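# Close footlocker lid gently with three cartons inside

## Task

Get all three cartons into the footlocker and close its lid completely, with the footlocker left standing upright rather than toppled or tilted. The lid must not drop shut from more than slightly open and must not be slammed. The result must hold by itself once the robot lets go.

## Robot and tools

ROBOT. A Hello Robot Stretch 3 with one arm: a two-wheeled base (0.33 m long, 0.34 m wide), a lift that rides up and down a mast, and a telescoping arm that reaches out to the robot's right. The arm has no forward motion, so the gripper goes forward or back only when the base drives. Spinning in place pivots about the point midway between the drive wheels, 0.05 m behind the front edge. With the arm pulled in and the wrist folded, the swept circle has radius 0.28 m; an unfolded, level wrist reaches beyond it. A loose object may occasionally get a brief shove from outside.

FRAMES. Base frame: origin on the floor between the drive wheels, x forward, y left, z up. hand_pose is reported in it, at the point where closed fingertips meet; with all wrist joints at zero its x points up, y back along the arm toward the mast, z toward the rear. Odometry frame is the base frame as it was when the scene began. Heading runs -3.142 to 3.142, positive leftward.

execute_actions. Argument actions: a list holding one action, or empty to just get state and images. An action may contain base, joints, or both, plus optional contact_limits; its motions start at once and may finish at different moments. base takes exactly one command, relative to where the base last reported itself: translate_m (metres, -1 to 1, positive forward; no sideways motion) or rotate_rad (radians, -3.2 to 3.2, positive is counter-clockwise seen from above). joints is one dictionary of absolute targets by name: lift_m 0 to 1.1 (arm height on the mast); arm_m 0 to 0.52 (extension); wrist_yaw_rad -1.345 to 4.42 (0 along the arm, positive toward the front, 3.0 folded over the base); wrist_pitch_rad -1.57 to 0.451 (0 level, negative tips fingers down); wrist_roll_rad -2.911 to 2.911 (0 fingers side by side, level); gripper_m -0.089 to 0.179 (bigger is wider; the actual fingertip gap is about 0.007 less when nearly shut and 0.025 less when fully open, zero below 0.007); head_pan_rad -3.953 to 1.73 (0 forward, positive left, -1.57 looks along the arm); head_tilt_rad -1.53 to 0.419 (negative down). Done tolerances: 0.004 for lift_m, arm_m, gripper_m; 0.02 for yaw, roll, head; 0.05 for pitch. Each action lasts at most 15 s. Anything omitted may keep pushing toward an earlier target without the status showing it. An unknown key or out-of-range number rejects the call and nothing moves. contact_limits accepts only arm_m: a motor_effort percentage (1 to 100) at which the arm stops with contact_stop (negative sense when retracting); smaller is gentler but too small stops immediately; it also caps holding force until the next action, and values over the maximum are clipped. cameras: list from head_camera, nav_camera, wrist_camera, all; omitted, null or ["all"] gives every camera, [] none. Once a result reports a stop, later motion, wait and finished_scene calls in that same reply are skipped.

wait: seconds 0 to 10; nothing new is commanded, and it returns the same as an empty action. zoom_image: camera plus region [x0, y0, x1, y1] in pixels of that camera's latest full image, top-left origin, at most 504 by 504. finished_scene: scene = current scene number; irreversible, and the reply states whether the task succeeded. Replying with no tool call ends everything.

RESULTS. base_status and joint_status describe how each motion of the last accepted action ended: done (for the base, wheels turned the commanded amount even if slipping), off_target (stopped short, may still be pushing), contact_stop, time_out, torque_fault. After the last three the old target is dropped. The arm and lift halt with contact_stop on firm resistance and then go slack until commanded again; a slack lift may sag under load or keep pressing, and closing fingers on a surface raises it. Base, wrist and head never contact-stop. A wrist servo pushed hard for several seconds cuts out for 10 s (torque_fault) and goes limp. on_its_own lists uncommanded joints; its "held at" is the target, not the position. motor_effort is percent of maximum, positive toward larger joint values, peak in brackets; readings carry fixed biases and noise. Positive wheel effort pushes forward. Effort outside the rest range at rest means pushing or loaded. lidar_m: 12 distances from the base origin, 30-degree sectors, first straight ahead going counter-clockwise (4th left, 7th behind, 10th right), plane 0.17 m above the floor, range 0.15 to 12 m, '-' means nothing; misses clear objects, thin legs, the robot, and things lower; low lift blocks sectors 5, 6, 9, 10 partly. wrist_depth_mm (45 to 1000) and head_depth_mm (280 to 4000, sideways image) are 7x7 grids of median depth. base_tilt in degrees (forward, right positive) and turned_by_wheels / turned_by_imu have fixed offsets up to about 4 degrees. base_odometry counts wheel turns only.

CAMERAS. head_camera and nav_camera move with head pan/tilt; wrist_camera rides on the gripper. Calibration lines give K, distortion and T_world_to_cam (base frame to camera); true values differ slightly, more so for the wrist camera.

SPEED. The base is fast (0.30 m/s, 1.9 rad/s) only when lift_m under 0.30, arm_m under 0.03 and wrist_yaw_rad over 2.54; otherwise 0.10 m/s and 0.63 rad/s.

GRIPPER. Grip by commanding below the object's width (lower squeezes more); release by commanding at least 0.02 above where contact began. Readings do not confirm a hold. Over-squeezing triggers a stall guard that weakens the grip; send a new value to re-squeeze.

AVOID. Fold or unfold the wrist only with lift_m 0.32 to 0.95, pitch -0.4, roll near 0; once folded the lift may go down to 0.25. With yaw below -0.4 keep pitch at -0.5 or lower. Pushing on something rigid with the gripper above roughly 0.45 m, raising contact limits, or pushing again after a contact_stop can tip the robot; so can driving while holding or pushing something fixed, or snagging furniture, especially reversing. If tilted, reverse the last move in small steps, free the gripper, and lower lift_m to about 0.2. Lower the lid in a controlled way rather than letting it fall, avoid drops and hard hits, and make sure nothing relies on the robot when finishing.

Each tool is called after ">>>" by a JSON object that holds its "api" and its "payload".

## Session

>>> {"api": "execute_actions", "payload": {"actions": [{"joints":{"head_tilt_rad":-0.6}}], "cameras": ["head_camera","nav_camera"]}}

Scene clock: 0.90 s.
base_odometry: x=+0.000 y=+0.000 heading=+0.000 (m, m, rad; odometry frame)
turned_by_wheels: +0.000 (rad since the last result)
turned_by_imu: +0.000 (rad since the last result)
base_tilt: forward=+0.2 right=+0.9 (deg)
lidar_m: 2.85 1.96 2.00 2.40 2.22 1.82 1.19 1.12 1.14 1.43 2.54 2.57
head_depth_mm: 2605 2824 2893 2246 1771 1480 1261 / 2913 3081 3024 2219 1769 1466 1249 / 3119 3410 2961 2215 1759 1466 1241 / 2963 3286 2945 2197 1750 1450 1242 / 2752 3090 2887 2184 1731 1451 1231 / 2590 2871 2873 2153 1728 1430 1227 / 2412 2646 2771 2132 1706 1424 1225
base_status: not commanded
joint_positions: lift_m=+0.564 arm_m=-0.001 wrist_yaw_rad=+3.081 wrist_pitch_rad=-0.584 wrist_roll_rad=+0.006 gripper_m=+0.037 head_pan_rad=+0.013 head_tilt_rad=-0.592
joint_status: all done
motor_effort: left_wheel=+0(0) right_wheel=+0(0) lift_m=+28(27) arm_m=-1(1) wrist_yaw_rad=+0(1) wrist_pitch_rad=+6(6) wrist_roll_rad=+0(0) gripper_m=+0(0) head_pan_rad=+0(0) head_tilt_rad=-2(23) (%)
hand_pose: x=-0.0091 y=+0.0565 z=+0.5414 quat_wxyz=(+0.225, +0.685, +0.182, +0.669) (m; base frame)
wrist_depth_mm: - - - - - - - / - - - - - - - / - - - - - - - / 908 929 926 940 971 965 995 / 785 791 814 812 819 847 857 / 699 710 676 731 713 738 738 / 632 639 - 651 645 658 668
pictures: head_camera (sideways: a quarter turn clockwise sets it upright), nav_camera (sideways: a quarter turn counterclockwise sets it upright)
camera_calibration (this result's frames):
head_camera: T_world_to_cam=[[-0.58695, -0.00759938, -0.809588, 1.07902], [0.0250395, 0.999307, -0.0275338, 0.0352987], [0.809236, -0.0364326, -0.586353, 0.720823], [0, 0, 0, 1]] pos_world=[0.0491287, -0.000812986, 1.29719]
nav_camera: T_world_to_cam=[[0.566066, -0.00952993, 0.824304, -1.03237], [0.0413062, -0.998349, -0.0399079, 0.101362], [0.823324, 0.0566394, -0.564738, 0.686664], [0, 0, 0, 1]] pos_world=[0.0148585, 0.0524636, 1.24282]
Images, in order (width x height): head_camera 896x504, nav_camera 672x504.

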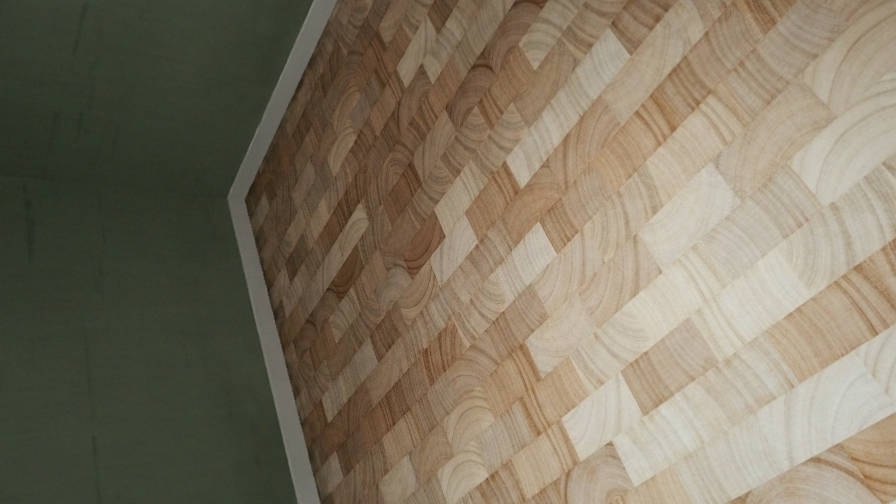

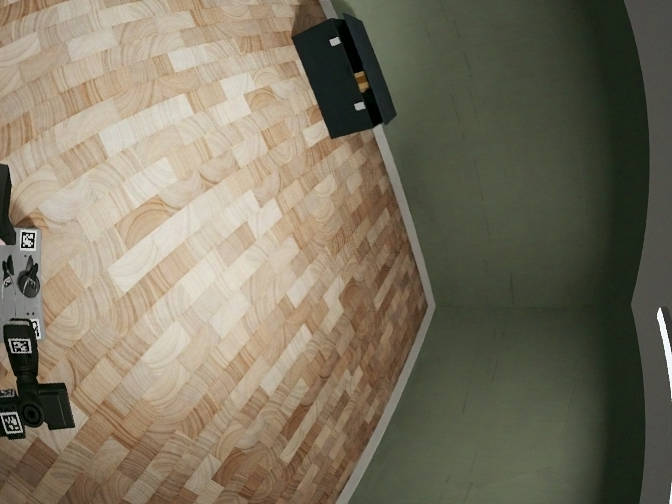

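>>> {"api": "execute_actions", "payload": {"actions": [{"base":{"rotate_rad":0.65},"joints":{"lift_m":0.28}}], "cameras": []}}

>>> {"api": "execute_actions", "payload": {"actions": [{"base":{"translate_m":0.8},"joints":{"head_tilt_rad":-0.8}}], "cameras": ["head_camera","nav_camera"]}}

Scene clock: 4.43 s.
base_odometry: x=+0.000 y=+0.000 heading=+0.650 (m, m, rad; odometry frame)
turned_by_wheels: +0.650 (rad since the last result)
turned_by_imu: +0.653 (rad since the last result)
base_tilt: forward=+0.3 right=+0.8 (deg)
lidar_m: 1.96 2.75 1.84 2.22 1.56 1.13 1.13 1.17 1.61 2.54 2.65 2.73
head_depth_mm: 2319 2567 2803 2278 1782 1479 1254 / 2302 2565 2760 2227 1768 1469 1256 / 2305 2575 2698 2194 1749 1463 1244 / 2299 2538 2201 2191 1747 1453 1243 / 2299 2530 2192 2181 1732 1440 1234 / 2290 2535 2209 2147 1729 1435 1227 / 2282 2531 2708 2118 1706 1416 1220
base_status: done
joint_positions: lift_m=+0.280 arm_m=-0.001 wrist_yaw_rad=+3.081 wrist_pitch_rad=-0.584 wrist_roll_rad=+0.006 gripper_m=+0.037 head_pan_rad=+0.013 head_tilt_rad=-0.592
joint_status: all done
motor_effort: left_wheel=-3(11) right_wheel=+4(8) lift_m=+21(22) arm_m=-1(1) wrist_yaw_rad=+0(0) wrist_pitch_rad=+6(6) wrist_roll_rad=+0(0) gripper_m=+0(0) head_pan_rad=+0(0) head_tilt_rad=-2(2) (%)
hand_pose: x=-0.0091 y=+0.0564 z=+0.2575 quat_wxyz=(+0.225, +0.685, +0.183, +0.669) (m; base frame)
wrist_depth_mm: - 982 - - - - - / 762 762 813 813 814 828 843 / 628 628 639 659 665 680 693 / 524 534 - 562 559 560 571 / 468 - - - 477 485 489 / - - - - 423 427 432 / - - - - 376 382 385
pictures: none
No camera images: the call's "cameras" was empty. Leave "cameras" out to get every camera's image.

Scene clock: 8.80 s.
base_odometry: x=+0.637 y=+0.484 heading=+0.650 (m, m, rad; odometry frame)
turned_by_wheels: +0.000 (rad since the last result)
turned_by_imu: +0.002 (rad since the last result)
base_tilt: forward=+0.3 right=+0.8 (deg)
lidar_m: 1.16 1.23 2.29 1.77 2.31 1.97 1.92 2.01 2.64 2.55 2.59 1.19
head_depth_mm: 1668 1899 2089 1785 1519 1325 1169 / 1671 1897 2074 1778 1510 1310 1163 / 1659 1861 1553 1637 1503 1313 1158 / 1671 1868 1497 1629 1487 1302 1151 / 1657 1861 1492 1640 1476 1288 1150 / 1653 1816 1515 1640 1470 1289 1144 / 1650 1864 1515 1637 1463 1278 1131
base_status: done
joint_positions: lift_m=+0.280 arm_m=-0.001 wrist_yaw_rad=+3.081 wrist_pitch_rad=-0.584 wrist_roll_rad=+0.006 gripper_m=+0.037 head_pan_rad=+0.013 head_tilt_rad=-0.791
joint_status: all done
motor_effort: left_wheel=-3(11) right_wheel=+3(12) lift_m=+21(21) arm_m=-1(1) wrist_yaw_rad=+0(0) wrist_pitch_rad=+6(6) wrist_roll_rad=+0(0) gripper_m=+0(0) head_pan_rad=-1(0) head_tilt_rad=-3(14) (%)
hand_pose: x=-0.0091 y=+0.0564 z=+0.2575 quat_wxyz=(+0.225, +0.685, +0.183, +0.669) (m; base frame)
wrist_depth_mm: 980 - - - - - - / 752 780 791 811 819 823 858 / 619 638 649 647 668 674 690 / 531 537 - 554 554 566 570 / 464 - - - 485 482 491 / - - - - 421 426 426 / - - - - 378 381 377
pictures: head_camera (sideways: a quarter turn clockwise sets it upright), nav_camera (sideways: a quarter turn counterclockwise sets it upright)
camera_calibration (this result's frames):
head_camera: T_world_to_cam=[[-0.735208, -0.00957609, -0.677774, 0.908122], [0.0188465, 0.999225, -0.0345613, 0.0444775], [0.67758, -0.0381834, -0.734457, 0.914271], [0, 0, 0, 1]] pos_world=[0.0473286, -0.000836815, 1.28853]
nav_camera: T_world_to_cam=[[0.717645, -0.00750906, 0.696369, -0.866543], [0.0328808, -0.998461, -0.044652, 0.107578], [0.695633, 0.0549415, -0.716294, 0.884585], [0, 0, 0, 1]] pos_world=[0.00298685, 0.0523055, 1.24186]
Images, in order (width x height): head_camera 896x504, nav_camera 672x504.

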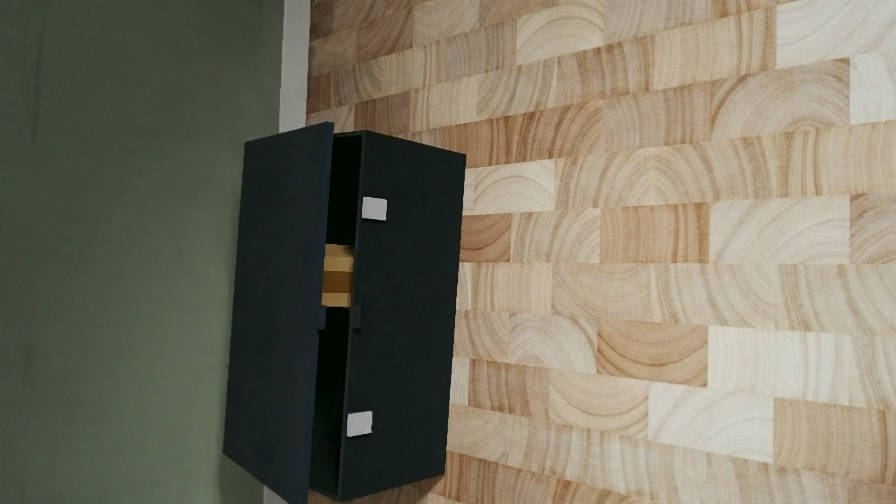

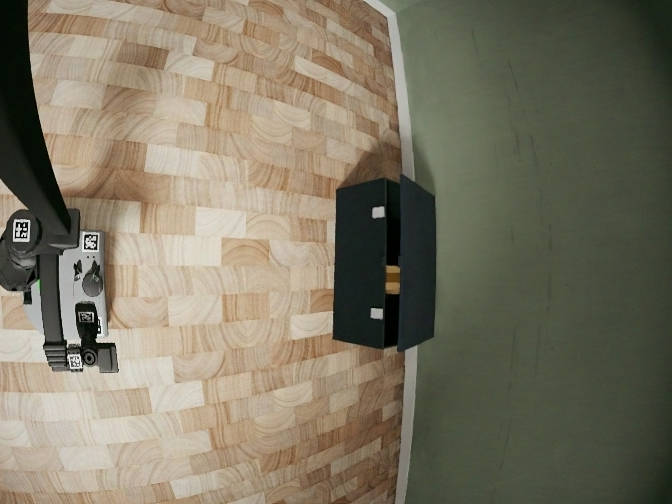

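>>> {"api": "execute_actions", "payload": {"actions": [{"base":{"translate_m":0.57}}], "cameras": []}}

>>> {"api": "execute_actions", "payload": {"actions": [{"base":{"rotate_rad":1.49},"joints":{"head_pan_rad":-1.57,"head_tilt_rad":-1.0}}], "cameras": []}}

>>> {"api": "execute_actions", "payload": {"actions": [{"joints":{"lift_m":0.34,"wrist_pitch_rad":-0.4}}], "cameras": []}}

>>> {"api": "execute_actions", "payload": {"actions": [{"base":{"translate_m":-0.08},"joints":{"wrist_yaw_rad":0,"gripper_m":0.0}}], "cameras": []}}

>>> {"api": "execute_actions", "payload": {"actions": [{"joints":{"wrist_pitch_rad":-0.1,"lift_m":0.3,"arm_m":0.1}}], "cameras": ["head_camera","wrist_camera"]}}

Scene clock: 12.60 s.
base_odometry: x=+1.091 y=+0.829 heading=+0.650 (m, m, rad; odometry frame)
turned_by_wheels: +0.000 (rad since the last result)
turned_by_imu: +0.001 (rad since the last result)
base_tilt: forward=+0.4 right=+0.8 (deg)
lidar_m: 0.59 0.62 1.83 2.21 2.29 2.56 2.48 2.59 2.65 2.55 1.78 0.60
head_depth_mm: 1128 1296 1528 1727 1513 1324 1172 / 1133 1301 1525 1285 1092 1290 1169 / 1130 1299 1529 1232 1085 1263 1152 / 1127 1300 1521 1221 1074 1267 1152 / 1125 1297 1524 1205 1073 1274 1147 / 1124 1295 1527 1195 1128 1263 1140 / 1129 1291 1520 1178 1139 1254 1137
base_status: done
joint_positions: lift_m=+0.280 arm_m=-0.001 wrist_yaw_rad=+3.081 wrist_pitch_rad=-0.584 wrist_roll_rad=+0.006 gripper_m=+0.037 head_pan_rad=+0.013 head_tilt_rad=-0.791
joint_status: not commanded
motor_effort: left_wheel=-4(11) right_wheel=+3(13) lift_m=+21(21) arm_m=-1(1) wrist_yaw_rad=+0(0) wrist_pitch_rad=+6(6) wrist_roll_rad=+0(0) gripper_m=+0(0) head_pan_rad=-1(0) head_tilt_rad=-2(3) (%)
hand_pose: x=-0.0091 y=+0.0564 z=+0.2575 quat_wxyz=(+0.225, +0.685, +0.183, +0.669) (m; base frame)
wrist_depth_mm: 956 990 - - - - - / 769 770 789 793 832 839 852 / 619 638 643 648 649 678 643 / 533 529 - 558 551 566 573 / 469 - - - 479 483 491 / - - - - 422 426 431 / - - - - 375 380 380
pictures: none
No camera images: the call's "cameras" was empty. Leave "cameras" out to get every camera's image.

Scene clock: 14.97 s.
base_odometry: x=+1.091 y=+0.829 heading=+2.140 (m, m, rad; odometry frame)
turned_by_wheels: +1.490 (rad since the last result)
turned_by_imu: +1.493 (rad since the last result)
base_tilt: forward=+0.3 right=+0.8 (deg)
lidar_m: 2.21 1.94 2.62 2.48 2.55 2.71 2.56 1.94 0.62 0.59 0.61 1.69
head_depth_mm: 1281 1548 1719 1525 1365 1245 1135 / 1276 1532 1670 1449 1361 1237 1145 / 1260 1473 1173 1153 1353 1245 - / 1245 1460 1160 1143 1340 1251 - / 1239 1444 1154 1137 1332 1240 1108 / 1232 1434 1140 1130 1313 1211 1106 / 1222 1416 1133 1119 1305 1203 1102
base_status: done
joint_positions: lift_m=+0.280 arm_m=-0.001 wrist_yaw_rad=+3.081 wrist_pitch_rad=-0.584 wrist_roll_rad=+0.006 gripper_m=+0.037 head_pan_rad=-1.563 head_tilt_rad=-0.988
joint_status: all done
motor_effort: left_wheel=-3(16) right_wheel=+3(14) lift_m=+21(21) arm_m=-1(1) wrist_yaw_rad=+0(0) wrist_pitch_rad=+6(6) wrist_roll_rad=+0(0) gripper_m=+0(0) head_pan_rad=-4(40) head_tilt_rad=-3(15) (%)
hand_pose: x=-0.0091 y=+0.0564 z=+0.2575 quat_wxyz=(+0.225, +0.685, +0.183, +0.669) (m; base frame)
wrist_depth_mm: 999 978 - - - - - / 753 765 792 804 814 831 844 / 623 623 644 651 662 673 691 / 522 539 - 552 554 560 568 / 463 - - - 477 486 490 / - - - - 421 426 422 / - - - - 379 380 377
pictures: none
No camera images: the call's "cameras" was empty. Leave "cameras" out to get every camera's image.

Scene clock: 16.33 s.
base_odometry: x=+1.091 y=+0.829 heading=+2.140 (m, m, rad; odometry frame)
turned_by_wheels: +0.000 (rad since the last result)
turned_by_imu: +0.000 (rad since the last result)
base_tilt: forward=+0.2 right=+0.9 (deg)
lidar_m: 2.21 1.94 2.63 2.49 2.56 2.71 2.56 1.94 0.61 0.59 0.61 1.69
head_depth_mm: 1286 1548 1724 1526 1366 1242 1137 / 1281 1536 1680 1456 1362 1237 1143 / 1261 1467 1173 1157 1354 1255 - / 1256 1455 1158 1141 1339 1255 - / 1239 1442 1152 1143 1330 1244 1109 / 1233 1432 1143 1128 1320 1215 1105 / 1221 1416 1130 1123 1300 1201 1101
base_status: not commanded
joint_positions: lift_m=+0.340 arm_m=-0.001 wrist_yaw_rad=+3.081 wrist_pitch_rad=-0.420 wrist_roll_rad=+0.006 gripper_m=+0.037 head_pan_rad=-1.563 head_tilt_rad=-0.988
joint_status: all done
motor_effort: left_wheel=-3(4) right_wheel=+3(3) lift_m=+33(33) arm_m=-1(1) wrist_yaw_rad=+0(0) wrist_pitch_rad=+10(9) wrist_roll_rad=+0(0) gripper_m=+0(0) head_pan_rad=-3(2) head_tilt_rad=-3(4) (%)
hand_pose: x=-0.0077 y=+0.0801 z=+0.3521 quat_wxyz=(+0.169, +0.698, +0.126, +0.685) (m; base frame)
wrist_depth_mm: - - - - - - - / - - - - - - - / 963 970 - - - - - / 762 764 - 812 804 828 829 / 630 639 - 651 669 683 671 / 539 544 - 568 543 552 565 / 463 - - - 488 484 487
pictures: none
No camera images: the call's "cameras" was empty. Leave "cameras" out to get every camera's image.

Scene clock: 18.90 s.
base_odometry: x=+1.134 y=+0.761 heading=+2.139 (m, m, rad; odometry frame)
turned_by_wheels: +0.000 (rad since the last result)
turned_by_imu: -0.001 (rad since the last result)
base_tilt: forward=+0.4 right=+0.7 (deg)
lidar_m: 2.29 2.01 2.62 2.49 2.54 2.63 2.48 1.95 0.61 0.59 0.61 0.82
head_depth_mm: 1290 1555 1727 1528 1372 1241 1136 / 1282 1547 1710 1514 1363 1241 1146 / 1271 1507 1203 1156 1354 1252 - / 1258 1464 1162 1149 1342 - - / 1244 1453 1149 1143 1328 1218 1111 / 1237 1429 1139 1131 1320 1208 1106 / 1220 1422 1132 1126 1310 1195 1105
base_status: done
joint_positions: lift_m=+0.340 arm_m=-0.001 wrist_yaw_rad=+0.002 wrist_pitch_rad=-0.419 wrist_roll_rad=+0.006 gripper_m=+0.000 head_pan_rad=-1.563 head_tilt_rad=-0.988
joint_status: all done
motor_effort: left_wheel=-3(12) right_wheel=+3(4) lift_m=+34(34) arm_m=-1(1) wrist_yaw_rad=-3(4) wrist_pitch_rad=+10(10) wrist_roll_rad=+0(0) gripper_m=-2(78) head_pan_rad=-3(3) head_tilt_rad=-4(3) (%)
hand_pose: x=-0.0210 y=-0.3679 z=+0.3521 quat_wxyz=(+0.690, +0.148, -0.693, -0.147) (m; base frame)
wrist_depth_mm: 695 691 437 717 722 - - / 659 752 397 780 562 - - / 375 376 383 383 390 - - / 418 422 424 424 432 828 841 / 476 486 487 - 510 662 654 / 516 530 528 531 543 559 568 / 462 474 471 478 477 492 488
pictures: none
No camera images: the call's "cameras" was empty. Leave "cameras" out to get every camera's image.

Scene clock: 20.90 s.
base_odometry: x=+1.134 y=+0.761 heading=+2.139 (m, m, rad; odometry frame)
turned_by_wheels: +0.000 (rad since the last result)
turned_by_imu: +0.000 (rad since the last result)
base_tilt: forward=+0.4 right=+0.8 (deg)
lidar_m: 2.29 2.01 2.62 2.49 2.54 2.62 2.47 1.95 0.62 0.59 0.61 0.82
head_depth_mm: 1286 1552 1726 1522 1368 1247 1134 / 1279 1540 1705 1518 1364 1236 1142 / 1274 1517 1202 1158 1348 1237 - / 1257 1472 1163 1128 1348 1206 - / 1246 1447 1150 1145 1336 1217 1110 / 1236 1434 1144 1136 1324 1210 1105 / 1221 1419 1131 1130 1312 1200 1105
base_status: not commanded
joint_positions: lift_m=+0.300 arm_m=+0.100 wrist_yaw_rad=+0.001 wrist_pitch_rad=-0.123 wrist_roll_rad=+0.006 gripper_m=+0.000 head_pan_rad=-1.563 head_tilt_rad=-0.988
joint_status: all done
motor_effort: left_wheel=-3(4) right_wheel=+3(3) lift_m=+21(30) arm_m=+2(2) wrist_yaw_rad=-1(3) wrist_pitch_rad=+11(12) wrist_roll_rad=+0(0) gripper_m=-2(1) head_pan_rad=-3(2) head_tilt_rad=-3(3) (%)
hand_pose: x=-0.0211 y=-0.4961 z=+0.3837 quat_wxyz=(+0.704, +0.044, -0.708, -0.043) (m; base frame)
wrist_depth_mm: 797 821 821 857 873 871 896 / 844 839 869 925 924 958 975 / 666 331 337 699 709 996 - / 707 332 333 729 545 - - / 264 274 276 - 284 293 - / 286 288 297 301 302 309 745 / 307 306 314 318 322 534 595
pictures: head_camera (sideways: a quarter turn clockwise sets it upright), wrist_camera
camera_calibration (this result's frames):
head_camera: T_world_to_cam=[[-0.00632246, 0.853739, -0.520662, 0.69898], [0.999046, -0.0171109, -0.0401886, 0.0458148], [-0.0432196, -0.52042, -0.852816, 1.07255], [0, 0, 0, 1]] pos_world=[0.00500354, -0.0377843, 1.28046]
wrist_camera: T_world_to_cam=[[-0.999022, 0.0439631, -0.00472218, -0.00477488], [0.0190643, 0.331916, -0.943116, 0.55453], [-0.0398949, -0.942284, -0.33243, -0.173364], [0, 0, 0, 1]] pos_world=[-0.0222583, -0.347205, 0.465332]
Images, in order (width x height): head_camera 896x504, wrist_camera 644x364.

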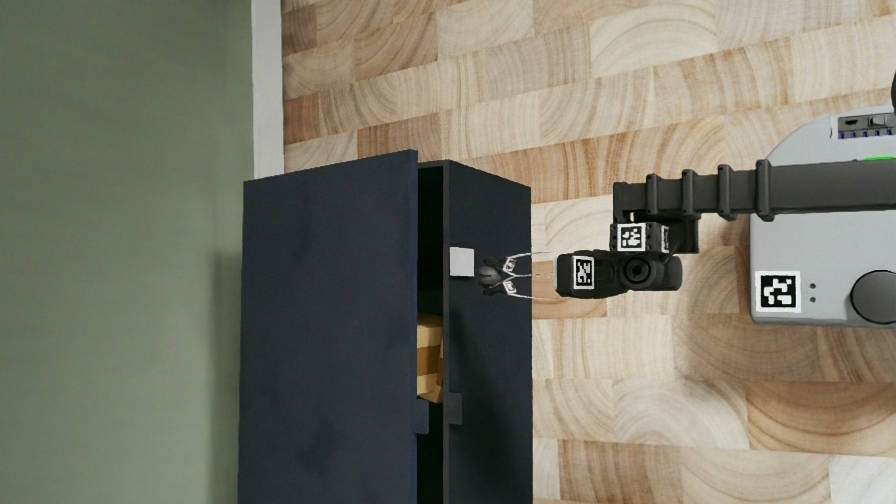

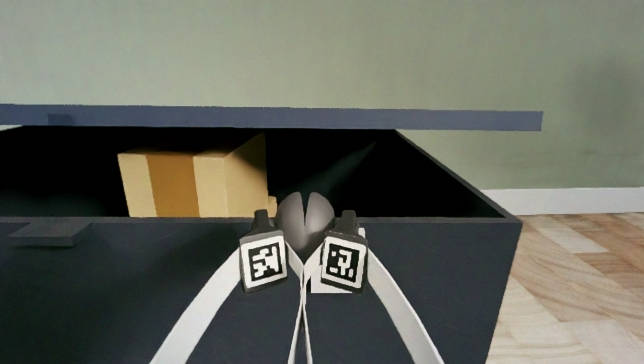

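>>> {"api": "execute_actions", "payload": {"actions": [{"joints":{"wrist_pitch_rad":0,"lift_m":0.29,"arm_m":0.32}}], "cameras": []}}

>>> {"api": "execute_actions", "payload": {"actions": [{"base":{"translate_m":0.15}}], "cameras": []}}

>>> {"api": "execute_actions", "payload": {"actions": [{"base":{"translate_m":-0.05},"joints":{"arm_m":0.24,"lift_m":0.275}}], "cameras": ["head_camera","wrist_camera"]}}

Scene clock: 23.97 s.
base_odometry: x=+1.134 y=+0.761 heading=+2.139 (m, m, rad; odometry frame)
turned_by_wheels: +0.000 (rad since the last result)
turned_by_imu: +0.000 (rad since the last result)
base_tilt: forward=+0.2 right=+0.9 (deg)
lidar_m: 2.29 2.00 2.62 2.49 2.54 2.63 2.48 1.95 0.62 0.59 0.61 0.82
head_depth_mm: 1291 1550 1715 1525 1375 1250 1141 / 1279 1526 1714 1518 1363 1236 1149 / 1266 1512 1202 1158 1346 1241 - / 1257 1464 1155 1040 1342 1228 - / 1249 1453 1145 1143 1330 1214 1108 / 1232 1431 1142 1135 1319 1210 1107 / 1225 1419 1129 1127 1309 1205 1101
base_status: not commanded
joint_positions: lift_m=+0.290 arm_m=+0.319 wrist_yaw_rad=+0.001 wrist_pitch_rad=-0.085 wrist_roll_rad=+0.006 gripper_m=+0.000 head_pan_rad=-1.563 head_tilt_rad=-0.988
joint_status: wrist_pitch_rad off_target (ended at -0.085, target +0.000); the others done
on_its_own: wrist_pitch_rad is at rest, and its effort (+40) is outside its rest range (-20 to +32)
motor_effort: left_wheel=-3(3) right_wheel=+3(4) lift_m=+25(23) arm_m=+6(5) wrist_yaw_rad=-1(2) wrist_pitch_rad=+40(41) wrist_roll_rad=+0(0) gripper_m=-2(2) head_pan_rad=-3(3) head_tilt_rad=-3(4) (%)
hand_pose: x=-0.0212 y=-0.7178 z=+0.3831 quat_wxyz=(+0.705, +0.030, -0.708, -0.030) (m; base frame)
wrist_depth_mm: 612 621 634 654 660 679 693 / 633 643 668 683 695 729 733 / 663 684 700 701 733 769 789 / - 84 86 88 90 92 95 / - - - - - - - / - - - - - - - / - - - 520 520 280 191
pictures: none
No camera images: the call's "cameras" was empty. Leave "cameras" out to get every camera's image.

Scene clock: 26.73 s.
base_odometry: x=+1.053 y=+0.888 heading=+2.139 (m, m, rad; odometry frame)
turned_by_wheels: +0.000 (rad since the last result)
turned_by_imu: -0.001 (rad since the last result)
base_tilt: forward=+0.3 right=+0.9 (deg)
lidar_m: 2.14 1.87 2.63 2.48 2.56 2.79 2.63 1.93 0.61 0.59 0.61 1.68
head_depth_mm: 1280 1538 1721 1527 1368 1241 1134 / 1267 1488 1179 1155 1356 1234 1146 / 1255 1469 1165 1117 1348 1240 - / 1254 1448 1158 1038 1334 1227 - / 1238 1437 1146 1137 1321 1213 1114 / 1222 1417 1137 1127 1312 1213 1111 / 1221 1406 1134 1114 1300 1199 1100
base_status: done
joint_positions: lift_m=+0.290 arm_m=+0.320 wrist_yaw_rad=-0.053 wrist_pitch_rad=-0.086 wrist_roll_rad=+0.007 gripper_m=+0.000 head_pan_rad=-1.563 head_tilt_rad=-0.988
joint_status: not commanded
on_its_own: wrist_yaw_rad is held at -0.043, not at your +0.000, by its stall guard, which is not easing now; wrist_yaw_rad is at rest, and its effort (+13) is outside its rest range (-12 to +12); wrist_pitch_rad is at rest, and its effort (+41) is outside its rest range (-20 to +32)
motor_effort: left_wheel=-8(14) right_wheel=+11(26) lift_m=+25(25) arm_m=+3(6) wrist_yaw_rad=+13(33) wrist_pitch_rad=+41(41) wrist_roll_rad=+0(0) gripper_m=-3(5) head_pan_rad=-3(3) head_tilt_rad=-3(4) (%)
hand_pose: x=-0.0349 y=-0.7175 z=+0.3828 quat_wxyz=(+0.703, +0.012, -0.709, -0.049) (m; base frame)
wrist_depth_mm: 582 587 625 644 671 693 726 / 605 625 655 672 718 752 755 / 624 647 689 701 730 761 809 / 118 88 88 88 88 88 88 / - - - - - - - / - - - - - - - / - - - - - - 335
pictures: none
No camera images: the call's "cameras" was empty. Leave "cameras" out to get every camera's image.

Scene clock: 28.53 s.
base_odometry: x=+1.080 y=+0.846 heading=+2.139 (m, m, rad; odometry frame)
turned_by_wheels: +0.000 (rad since the last result)
turned_by_imu: +0.000 (rad since the last result)
base_tilt: forward=+0.3 right=+0.8 (deg)
lidar_m: 2.18 1.92 2.63 2.49 2.55 2.72 2.57 1.95 0.61 0.59 0.61 1.69
head_depth_mm: 1283 1545 1716 1526 1369 1237 1132 / 1271 1524 1632 1228 1361 1237 1146 / 1262 1475 1166 1155 1347 1232 - / 1250 1455 1158 1097 1308 1229 - / 1238 1438 1148 1143 1320 1212 1112 / 1230 1424 1140 1130 1317 1208 1112 / 1220 1414 1132 1121 1308 1204 1102
base_status: done
joint_positions: lift_m=+0.275 arm_m=+0.240 wrist_yaw_rad=-0.041 wrist_pitch_rad=-0.023 wrist_roll_rad=+0.007 gripper_m=+0.000 head_pan_rad=-1.563 head_tilt_rad=-0.988
joint_status: all done
on_its_own: wrist_yaw_rad is held at -0.043, not at your +0.000, by its stall guard, which is not easing now; wrist_pitch_rad moved +0.063 to your old target +0.000
motor_effort: left_wheel=-2(17) right_wheel=+3(5) lift_m=+20(20) arm_m=-4(5) wrist_yaw_rad=-1(13) wrist_pitch_rad=+11(41) wrist_roll_rad=+0(0) gripper_m=-3(4) head_pan_rad=-3(3) head_tilt_rad=-3(4) (%)
hand_pose: x=-0.0320 y=-0.6406 z=+0.3839 quat_wxyz=(+0.705, -0.006, -0.709, -0.023) (m; base frame)
wrist_depth_mm: 656 695 703 727 754 795 819 / 687 704 726 750 782 816 847 / 709 723 744 763 798 846 879 / 519 219 239 566 574 414 926 / 200 195 255 - 604 410 316 / 212 194 262 352 625 412 288 / 231 200 256 544 568 393 265
pictures: head_camera (sideways: a quarter turn clockwise sets it upright), wrist_camera
camera_calibration (this result's frames):
head_camera: T_world_to_cam=[[-0.00628094, 0.85374, -0.520662, 0.698978], [0.999045, -0.0171595, -0.0401886, 0.0458149], [-0.0432449, -0.520417, -0.852817, 1.07255], [0, 0, 0, 1]] pos_world=[0.0050017, -0.0377842, 1.28046]
wrist_camera: T_world_to_cam=[[-0.996249, 0.0859806, -0.00974112, 0.0195938], [0.0298391, 0.235692, -0.97137, 0.552453], [-0.081223, -0.968017, -0.237373, -0.364225], [0, 0, 0, 1]] pos_world=[-0.0265478, -0.484469, 0.45037]
Images, in order (width x height): head_camera 896x504, wrist_camera 644x364.

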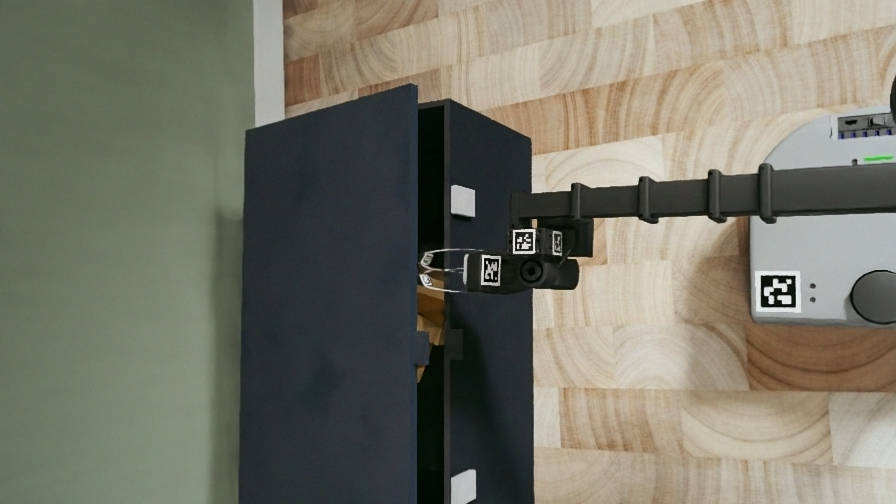

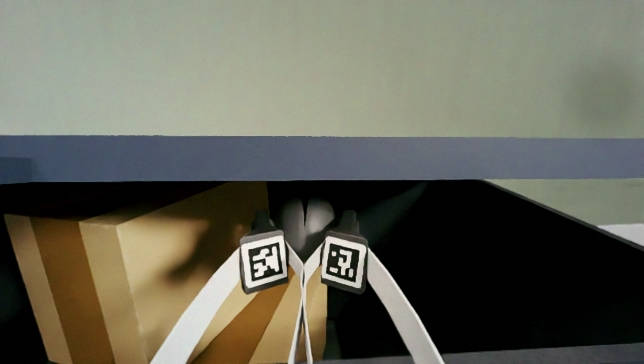

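>>> {"api": "execute_actions", "payload": {"actions": [{"base":{"translate_m":-0.04}}], "cameras": []}}

>>> {"api": "execute_actions", "payload": {"actions": [{"joints":{"arm_m":0.345,"lift_m":0.292,"wrist_yaw_rad":0}}], "cameras": []}}

>>> {"api": "execute_actions", "payload": {"actions": [{"base":{"translate_m":0.1},"joints":{"wrist_yaw_rad":0.3}}], "cameras": ["head_camera"]}}

>>> {"api": "execute_actions", "payload": {"actions": [{"base":{"translate_m":-0.06},"joints":{"arm_m":0.24,"lift_m":0.275,"wrist_yaw_rad":0}}], "cameras": ["head_camera","wrist_camera"]}}

Scene clock: 35.13 s.
base_odometry: x=+1.102 y=+0.812 heading=+2.139 (m, m, rad; odometry frame)
turned_by_wheels: +0.000 (rad since the last result)
turned_by_imu: -0.001 (rad since the last result)
base_tilt: forward=+0.4 right=+0.9 (deg)
lidar_m: 2.23 1.95 2.62 2.49 2.55 2.69 2.53 1.95 0.62 0.59 0.61 1.69
head_depth_mm: 1284 1548 1730 1522 1370 1237 1134 / 1270 1538 1701 1486 1362 1237 1145 / 1264 1483 1169 1152 1354 1231 - / 1253 1458 1157 1094 1302 1223 - / 1241 1444 1144 1144 1328 1217 1111 / 1227 1434 1141 1132 1325 1207 1106 / 1220 1415 1129 1119 1309 1198 1102
base_status: done
joint_positions: lift_m=+0.275 arm_m=+0.240 wrist_yaw_rad=-0.041 wrist_pitch_rad=-0.023 wrist_roll_rad=+0.007 gripper_m=+0.000 head_pan_rad=-1.563 head_tilt_rad=-0.988
joint_status: not commanded
on_its_own: wrist_yaw_rad is held at -0.043, not at your +0.000, by its stall guard, which is not easing now
motor_effort: left_wheel=-2(10) right_wheel=+2(5) lift_m=+21(21) arm_m=-4(4) wrist_yaw_rad=-2(2) wrist_pitch_rad=+11(11) wrist_roll_rad=+0(0) gripper_m=-2(2) head_pan_rad=-3(3) head_tilt_rad=-4(3) (%)
hand_pose: x=-0.0320 y=-0.6406 z=+0.3839 quat_wxyz=(+0.705, -0.006, -0.709, -0.023) (m; base frame)
wrist_depth_mm: 677 685 696 732 773 807 827 / 691 711 737 783 786 826 859 / 705 721 746 775 822 843 897 / 247 228 291 570 513 407 935 / 188 228 307 - 591 351 958 / 187 230 299 630 571 352 245 / 196 220 269 588 540 334 226
pictures: none
No camera images: the call's "cameras" was empty. Leave "cameras" out to get every camera's image.

Scene clock: 37.13 s.
base_odometry: x=+1.102 y=+0.812 heading=+2.139 (m, m, rad; odometry frame)
turned_by_wheels: +0.000 (rad since the last result)
turned_by_imu: +0.000 (rad since the last result)
base_tilt: forward=+0.4 right=+0.9 (deg)
lidar_m: 2.22 1.95 2.63 2.49 2.54 2.69 2.54 1.94 0.62 0.59 0.61 1.69
head_depth_mm: 1282 1554 1717 1521 1366 1241 1136 / 1273 1533 1699 1485 1358 1232 1144 / 1265 1473 1159 1157 1354 1230 - / 1256 1464 1150 1029 1342 1234 - / 1242 1447 1142 1137 1331 1217 1111 / 1230 1430 1121 1133 1318 1206 1106 / 1222 1420 1118 1123 1302 1202 1096
base_status: not commanded
joint_positions: lift_m=+0.292 arm_m=+0.344 wrist_yaw_rad=-0.001 wrist_pitch_rad=-0.087 wrist_roll_rad=+0.007 gripper_m=+0.000 head_pan_rad=-1.563 head_tilt_rad=-0.988
joint_status: all done
on_its_own: wrist_pitch_rad is at rest, and its effort (+41) is outside its rest range (-20 to +32)
motor_effort: left_wheel=-2(2) right_wheel=+3(3) lift_m=+37(37) arm_m=+6(8) wrist_yaw_rad=+1(5) wrist_pitch_rad=+41(41) wrist_roll_rad=+0(0) gripper_m=-2(2) head_pan_rad=-2(3) head_tilt_rad=-3(4) (%)
hand_pose: x=-0.0218 y=-0.7427 z=+0.3841 quat_wxyz=(+0.704, +0.030, -0.709, -0.031) (m; base frame)
wrist_depth_mm: 585 596 610 626 631 651 680 / 617 624 642 658 675 691 707 / 628 653 673 693 701 722 757 / - 74 75 77 79 81 83 / - - - - - - - / - - - - - - - / - - - - - - -
pictures: none
No camera images: the call's "cameras" was empty. Leave "cameras" out to get every camera's image.

Scene clock: 39.17 s.
base_odometry: x=+1.048 y=+0.896 heading=+2.138 (m, m, rad; odometry frame)
turned_by_wheels: -0.001 (rad since the last result)
turned_by_imu: -0.002 (rad since the last result)
base_tilt: forward=+0.3 right=+0.8 (deg)
lidar_m: 2.13 1.86 2.63 2.48 2.55 2.80 2.64 1.94 0.61 0.59 0.61 1.68
head_depth_mm: 1277 1539 1713 1523 1363 1241 1135 / 1272 1527 1169 1152 1350 1234 1145 / 1263 1466 1166 1119 1340 1231 - / 1243 1458 1147 1030 1334 1225 - / 1237 1442 1135 1142 1331 1215 1109 / 1222 1418 1130 1135 1331 1208 1109 / 1215 1403 1123 1180 1317 1203 1099
base_status: done
joint_positions: lift_m=+0.292 arm_m=+0.345 wrist_yaw_rad=+0.266 wrist_pitch_rad=-0.087 wrist_roll_rad=+0.024 gripper_m=+0.000 head_pan_rad=-1.563 head_tilt_rad=-0.988
joint_status: wrist_yaw_rad off_target (ended at +0.266, target +0.300)
on_its_own: left_wheel is at rest, and its effort (-24) is outside its rest range (-18 to +18); right_wheel is at rest, and its effort (+37) is outside its rest range (-18 to +18); wrist_yaw_rad is at rest, and its effort (+41) is outside its rest range (-12 to +12); wrist_pitch_rad is at rest, and its effort (+42) is outside its rest range (-20 to +32)
motor_effort: left_wheel=-24(34) right_wheel=+37(52) lift_m=+37(37) arm_m=+2(6) wrist_yaw_rad=+41(45) wrist_pitch_rad=+42(42) wrist_roll_rad=-8(9) gripper_m=-4(4) head_pan_rad=-2(3) head_tilt_rad=-3(3) (%)
hand_pose: x=+0.0452 y=-0.7340 z=+0.3841 quat_wxyz=(+0.696, +0.125, -0.704, +0.062) (m; base frame)
wrist_depth_mm: 723 683 656 634 595 575 550 / 782 734 682 651 633 594 572 / 798 753 731 698 663 622 599 / - 70 75 84 95 109 129 / - - - - - 52 52 / - - - - - - - / - - - - - - -
pictures: head_camera (sideways: a quarter turn clockwise sets it upright)
camera_calibration (this result's frames):
head_camera: T_world_to_cam=[[-0.00613338, 0.853811, -0.520547, 0.698828], [0.999042, -0.0173274, -0.040192, 0.0458192], [-0.0433361, -0.520295, -0.852886, 1.07265], [0, 0, 0, 1]] pos_world=[0.00499513, -0.0377812, 1.28046]
Images, in order (width x height): head_camera 896x504.

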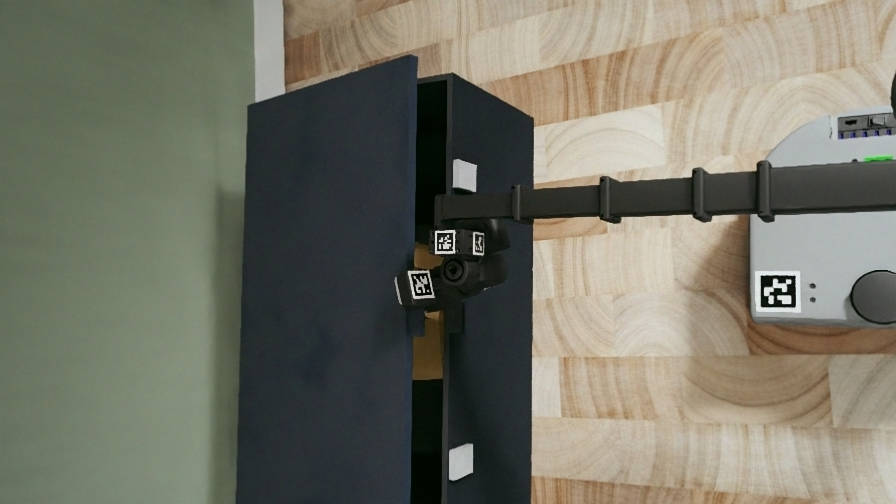

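Scene clock: 41.17 s.
base_odometry: x=+1.080 y=+0.846 heading=+2.138 (m, m, rad; odometry frame)
turned_by_wheels: +0.000 (rad since the last result)
turned_by_imu: +0.000 (rad since the last result)
base_tilt: forward=+0.3 right=+1.0 (deg)
lidar_m: 2.19 1.92 2.64 2.49 2.56 2.73 2.58 1.94 0.61 0.59 0.61 1.68
head_depth_mm: 1283 1549 1723 1519 1370 1240 1131 / 1274 1530 1675 1446 1362 1236 1148 / 1268 1472 1192 1108 1342 1238 - / 1250 1452 1181 1080 1306 1227 - / 1242 1441 1172 1092 1329 1215 1111 / 1230 1424 1162 1135 1319 1212 1107 / 1221 1418 1148 1126 1316 1200 1100
base_status: done
joint_positions: lift_m=+0.275 arm_m=+0.240 wrist_yaw_rad=+0.003 wrist_pitch_rad=-0.080 wrist_roll_rad=+0.006 gripper_m=+0.000 head_pan_rad=-1.563 head_tilt_rad=-0.988
joint_status: all done
on_its_own: wrist_pitch_rad is at rest, and its effort (+38) is outside its rest range (-20 to +32)
motor_effort: left_wheel=-1(26) right_wheel=+1(26) lift_m=+26(27) arm_m=-6(6) wrist_yaw_rad=-4(38) wrist_pitch_rad=+38(43) wrist_roll_rad=+0(8) gripper_m=-2(5) head_pan_rad=-3(2) head_tilt_rad=-3(3) (%)
hand_pose: x=-0.0207 y=-0.6388 z=+0.3693 quat_wxyz=(+0.705, +0.029, -0.708, -0.028) (m; base frame)
wrist_depth_mm: 675 686 695 716 729 745 778 / 697 718 744 756 774 795 804 / 541 756 767 782 801 820 863 / 112 112 113 113 115 118 121 / 590 597 115 115 604 371 260 / 608 627 279 310 631 427 286 / 545 132 132 134 134 135 136
pictures: head_camera (sideways: a quarter turn clockwise sets it upright), wrist_camera
camera_calibration (this result's frames):
head_camera: T_world_to_cam=[[-0.00613298, 0.853811, -0.520547, 0.698828], [0.999042, -0.0173278, -0.040192, 0.0458192], [-0.0433363, -0.520294, -0.852887, 1.07265], [0, 0, 0, 1]] pos_world=[0.00499511, -0.0377812, 1.28046]
wrist_camera: T_world_to_cam=[[-0.999089, 0.0421712, -0.00655102, 0.00135507], [0.0185751, 0.291498, -0.956391, 0.567337], [-0.0384225, -0.955642, -0.292015, -0.336078], [0, 0, 0, 1]] pos_world=[-0.0220975, -0.486605, 0.444465]
Images, in order (width x height): head_camera 896x504, wrist_camera 644x364.

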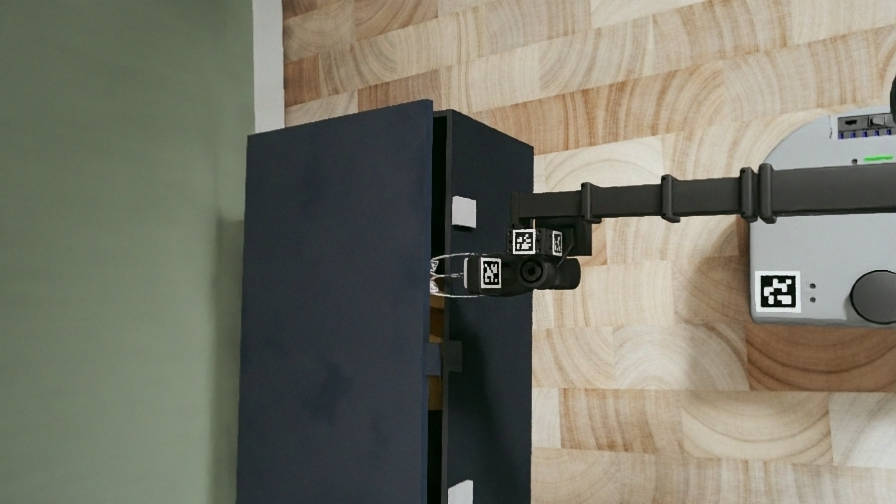

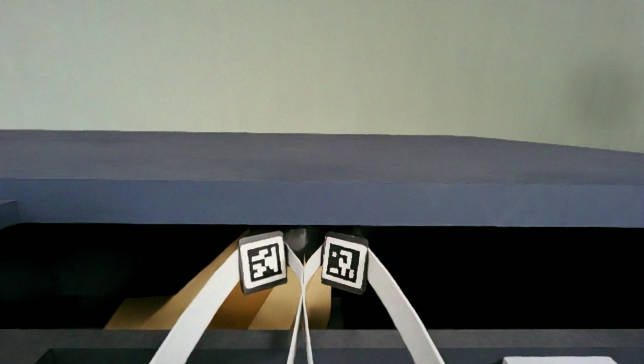

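Offset from before is about -0.027.

>>> {"api": "execute_actions", "payload": {"actions": [{"joints":{"arm_m":0.19,"lift_m":0.262}}], "cameras": ["wrist_camera"]}}

>>> {"api": "execute_actions", "payload": {"actions": [{"joints":{"arm_m":0.178,"lift_m":0.252}}], "cameras": ["wrist_camera"]}}

>>> {"api": "execute_actions", "payload": {"actions": [{"joints":{"arm_m":0.171,"lift_m":0.242}}], "cameras": ["wrist_camera"]}}

>>> {"api": "execute_actions", "payload": {"actions": [{"joints":{"arm_m":0.13,"lift_m":0.235}}], "cameras": ["wrist_camera"]}}

Scene clock: 43.03 s.
base_odometry: x=+1.080 y=+0.846 heading=+2.138 (m, m, rad; odometry frame)
turned_by_wheels: +0.000 (rad since the last result)
turned_by_imu: +0.000 (rad since the last result)
base_tilt: forward=+0.3 right=+0.8 (deg)
lidar_m: 2.19 1.92 2.63 2.48 2.55 2.74 2.58 1.94 0.61 0.59 0.61 1.68
head_depth_mm: 1282 1545 1721 1535 1371 1245 1139 / 1270 1529 1678 1449 1358 1231 1146 / 1259 1469 1197 1106 1345 1233 - / 1250 1458 1189 1098 - 1230 - / 1237 1448 1178 1090 1331 1214 1115 / 1230 1427 1175 1086 1319 1208 1108 / 1214 1413 1163 1079 1324 1199 1102
base_status: not commanded
joint_positions: lift_m=+0.262 arm_m=+0.190 wrist_yaw_rad=+0.002 wrist_pitch_rad=-0.063 wrist_roll_rad=+0.006 gripper_m=+0.000 head_pan_rad=-1.563 head_tilt_rad=-0.988
joint_status: all done
motor_effort: left_wheel=-1(2) right_wheel=+1(1) lift_m=+25(29) arm_m=-6(7) wrist_yaw_rad=-2(3) wrist_pitch_rad=+30(38) wrist_roll_rad=+0(0) gripper_m=-2(2) head_pan_rad=-3(4) head_tilt_rad=-3(4) (%)
hand_pose: x=-0.0210 y=-0.5896 z=+0.3606 quat_wxyz=(+0.705, +0.023, -0.709, -0.022) (m; base frame)
wrist_depth_mm: 714 735 756 767 787 795 830 / 743 769 775 807 822 861 877 / 446 479 527 574 833 868 904 / 144 159 161 162 164 165 166 / 618 635 644 - 648 425 287 / 158 174 177 178 178 170 180 / 183 184 186 187 187 177 191
pictures: wrist_camera
camera_calibration (this result's frames):
wrist_camera: T_world_to_cam=[[-0.999037, 0.04326, -0.00731087, -0.000167018], [0.0189548, 0.275301, -0.961171, 0.536869], [-0.0395675, -0.960384, -0.275856, -0.300184], [0, 0, 0, 1]] pos_world=[-0.0222206, -0.436085, 0.433214]
Images, in order (width x height): wrist_camera 644x364.

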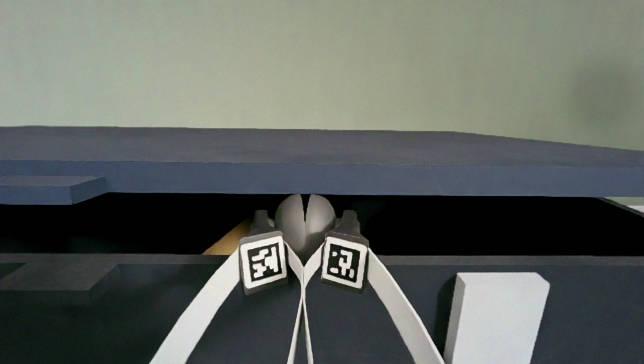

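Scene clock: 43.90 s.
base_odometry: x=+1.080 y=+0.846 heading=+2.138 (m, m, rad; odometry frame)
turned_by_wheels: +0.000 (rad since the last result)
turned_by_imu: +0.000 (rad since the last result)
base_tilt: forward=+0.3 right=+0.9 (deg)
lidar_m: 2.19 1.92 2.63 2.49 2.55 2.74 2.58 1.94 0.61 0.59 0.61 1.69
head_depth_mm: 1285 1547 1723 1523 1365 1243 1139 / 1271 1529 1677 1450 1365 1240 1146 / 1257 1484 1204 1115 1342 1238 - / 1244 1458 1194 1104 1367 1241 - / 1238 1436 1188 1101 1329 1219 1115 / 1225 1427 1176 1086 1327 1208 1106 / 1217 1412 1164 1079 1313 1199 1101
base_status: not commanded
joint_positions: lift_m=+0.252 arm_m=+0.178 wrist_yaw_rad=+0.002 wrist_pitch_rad=-0.042 wrist_roll_rad=+0.006 gripper_m=+0.000 head_pan_rad=-1.563 head_tilt_rad=-0.988
joint_status: all done
motor_effort: left_wheel=-1(2) right_wheel=+2(2) lift_m=+22(23) arm_m=-3(5) wrist_yaw_rad=-2(2) wrist_pitch_rad=+20(30) wrist_roll_rad=+0(0) gripper_m=-2(3) head_pan_rad=-2(3) head_tilt_rad=-4(4) (%)
hand_pose: x=-0.0211 y=-0.5781 z=+0.3561 quat_wxyz=(+0.705, +0.016, -0.709, -0.015) (m; base frame)
wrist_depth_mm: 737 752 783 785 795 819 836 / 758 790 824 817 845 859 897 / 550 587 806 834 858 879 911 / 162 172 173 174 176 177 179 / 592 654 547 - 660 373 261 / 186 187 189 190 188 180 193 / 195 196 198 198 199 190 203
pictures: wrist_camera
camera_calibration (this result's frames):
wrist_camera: T_world_to_cam=[[-0.999029, 0.0432685, -0.00825366, -0.000396532], [0.0190331, 0.255047, -0.966741, 0.519634], [-0.0397244, -0.96596, -0.255622, -0.30089], [0, 0, 0, 1]] pos_world=[-0.0222391, -0.423161, 0.425434]
Images, in order (width x height): wrist_camera 644x364.

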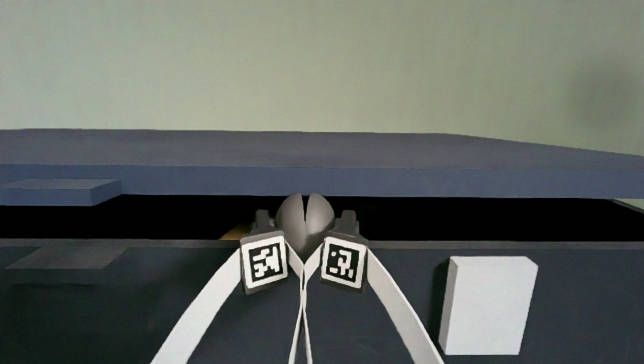

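Scene clock: 44.73 s.
base_odometry: x=+1.080 y=+0.846 heading=+2.138 (m, m, rad; odometry frame)
turned_by_wheels: +0.000 (rad since the last result)
turned_by_imu: +0.000 (rad since the last result)
base_tilt: forward=+0.4 right=+0.8 (deg)
lidar_m: 2.18 1.91 2.63 2.48 2.55 2.73 2.58 1.94 0.61 0.59 0.61 1.68
head_depth_mm: 1288 1552 1718 1532 1369 1243 1138 / 1271 1529 1680 1461 1367 1237 1145 / 1262 1482 1227 1143 1337 1231 - / 1253 1455 1213 1130 1365 1218 - / 1232 1440 1208 1129 1326 1220 1112 / 1228 1427 1197 1120 1318 1208 1105 / 1214 1413 1188 1111 1318 1202 1100
base_status: not commanded
joint_positions: lift_m=+0.242 arm_m=+0.171 wrist_yaw_rad=+0.001 wrist_pitch_rad=-0.054 wrist_roll_rad=+0.006 gripper_m=+0.000 head_pan_rad=-1.563 head_tilt_rad=-0.988
joint_status: all done
motor_effort: left_wheel=-2(2) right_wheel=+2(2) lift_m=+23(26) arm_m=+0(3) wrist_yaw_rad=-1(2) wrist_pitch_rad=+26(30) wrist_roll_rad=+0(0) gripper_m=-2(2) head_pan_rad=-3(3) head_tilt_rad=-3(3) (%)
hand_pose: x=-0.0211 y=-0.5705 z=+0.3431 quat_wxyz=(+0.705, +0.020, -0.709, -0.019) (m; base frame)
wrist_depth_mm: 730 742 756 785 799 817 836 / 773 773 817 828 847 846 895 / 443 459 470 489 510 904 926 / 203 203 208 212 213 219 221 / 161 185 187 - 188 187 191 / 195 196 199 202 199 191 204 / 205 206 209 209 212 213 213
pictures: wrist_camera
camera_calibration (this result's frames):
wrist_camera: T_world_to_cam=[[-0.999019, 0.043591, -0.00774081, -0.000885543], [0.0190794, 0.266122, -0.963751, 0.510474], [-0.0399508, -0.962953, -0.266692, -0.291297], [0, 0, 0, 1]] pos_world=[-0.0222618, -0.416315, 0.414276]
Images, in order (width x height): wrist_camera 644x364.

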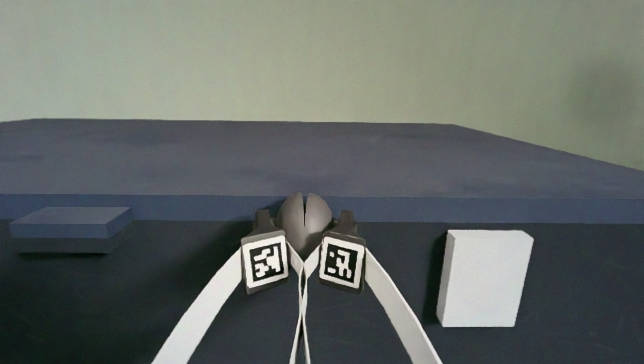

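Scene clock: 46.10 s.
base_odometry: x=+1.080 y=+0.846 heading=+2.138 (m, m, rad; odometry frame)
turned_by_wheels: +0.000 (rad since the last result)
turned_by_imu: +0.000 (rad since the last result)
base_tilt: forward=+0.4 right=+0.8 (deg)
lidar_m: 2.19 1.92 2.63 2.49 2.55 2.74 2.58 1.94 0.61 0.59 0.61 1.69
head_depth_mm: 1281 1560 1721 1528 1365 1244 1138 / 1276 1530 1684 1454 1361 1233 1148 / 1261 1476 1223 1142 1346 1231 - / 1251 1458 1216 1132 1345 1221 - / 1235 1437 1210 1124 1327 1218 1111 / 1223 1424 1199 1122 1322 1210 1110 / 1215 1412 1189 1109 1316 1199 1100
base_status: not commanded
joint_positions: lift_m=+0.235 arm_m=+0.130 wrist_yaw_rad=+0.001 wrist_pitch_rad=-0.023 wrist_roll_rad=+0.006 gripper_m=+0.000 head_pan_rad=-1.563 head_tilt_rad=-0.988
joint_status: all done
motor_effort: left_wheel=-3(3) right_wheel=+3(2) lift_m=+21(19) arm_m=-4(4) wrist_yaw_rad=-2(2) wrist_pitch_rad=+11(25) wrist_roll_rad=+0(0) gripper_m=-2(2) head_pan_rad=-2(2) head_tilt_rad=-3(3) (%)
hand_pose: x=-0.0211 y=-0.5308 z=+0.3439 quat_wxyz=(+0.705, +0.009, -0.709, -0.008) (m; base frame)
wrist_depth_mm: 797 812 800 833 846 889 884 / 796 825 845 867 876 916 947 / 556 585 602 629 884 935 954 / 220 221 225 226 227 233 237 / 228 227 228 - 228 231 235 / 237 238 241 244 242 246 247 / 248 249 253 253 254 257 260
pictures: wrist_camera
camera_calibration (this result's frames):
wrist_camera: T_world_to_cam=[[-0.999019, 0.0433481, -0.00909387, -0.00227219], [0.0191187, 0.236837, -0.971361, 0.487762], [-0.0399529, -0.970582, -0.237434, -0.267037], [0, 0, 0, 1]] pos_world=[-0.0222642, -0.374603, 0.410369]
Images, in order (width x height): wrist_camera 644x364.

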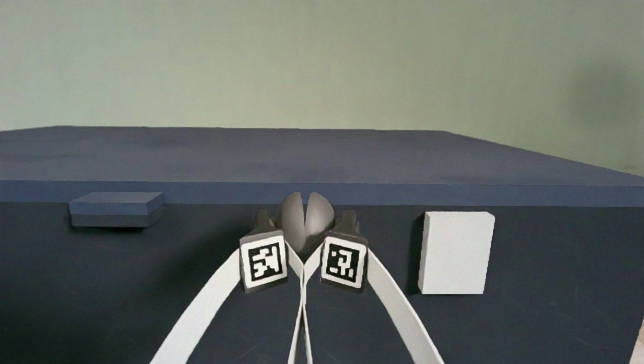

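>>> {"api": "finished_scene", "payload": {"scene": 2}}

The scene is finished: the task was done.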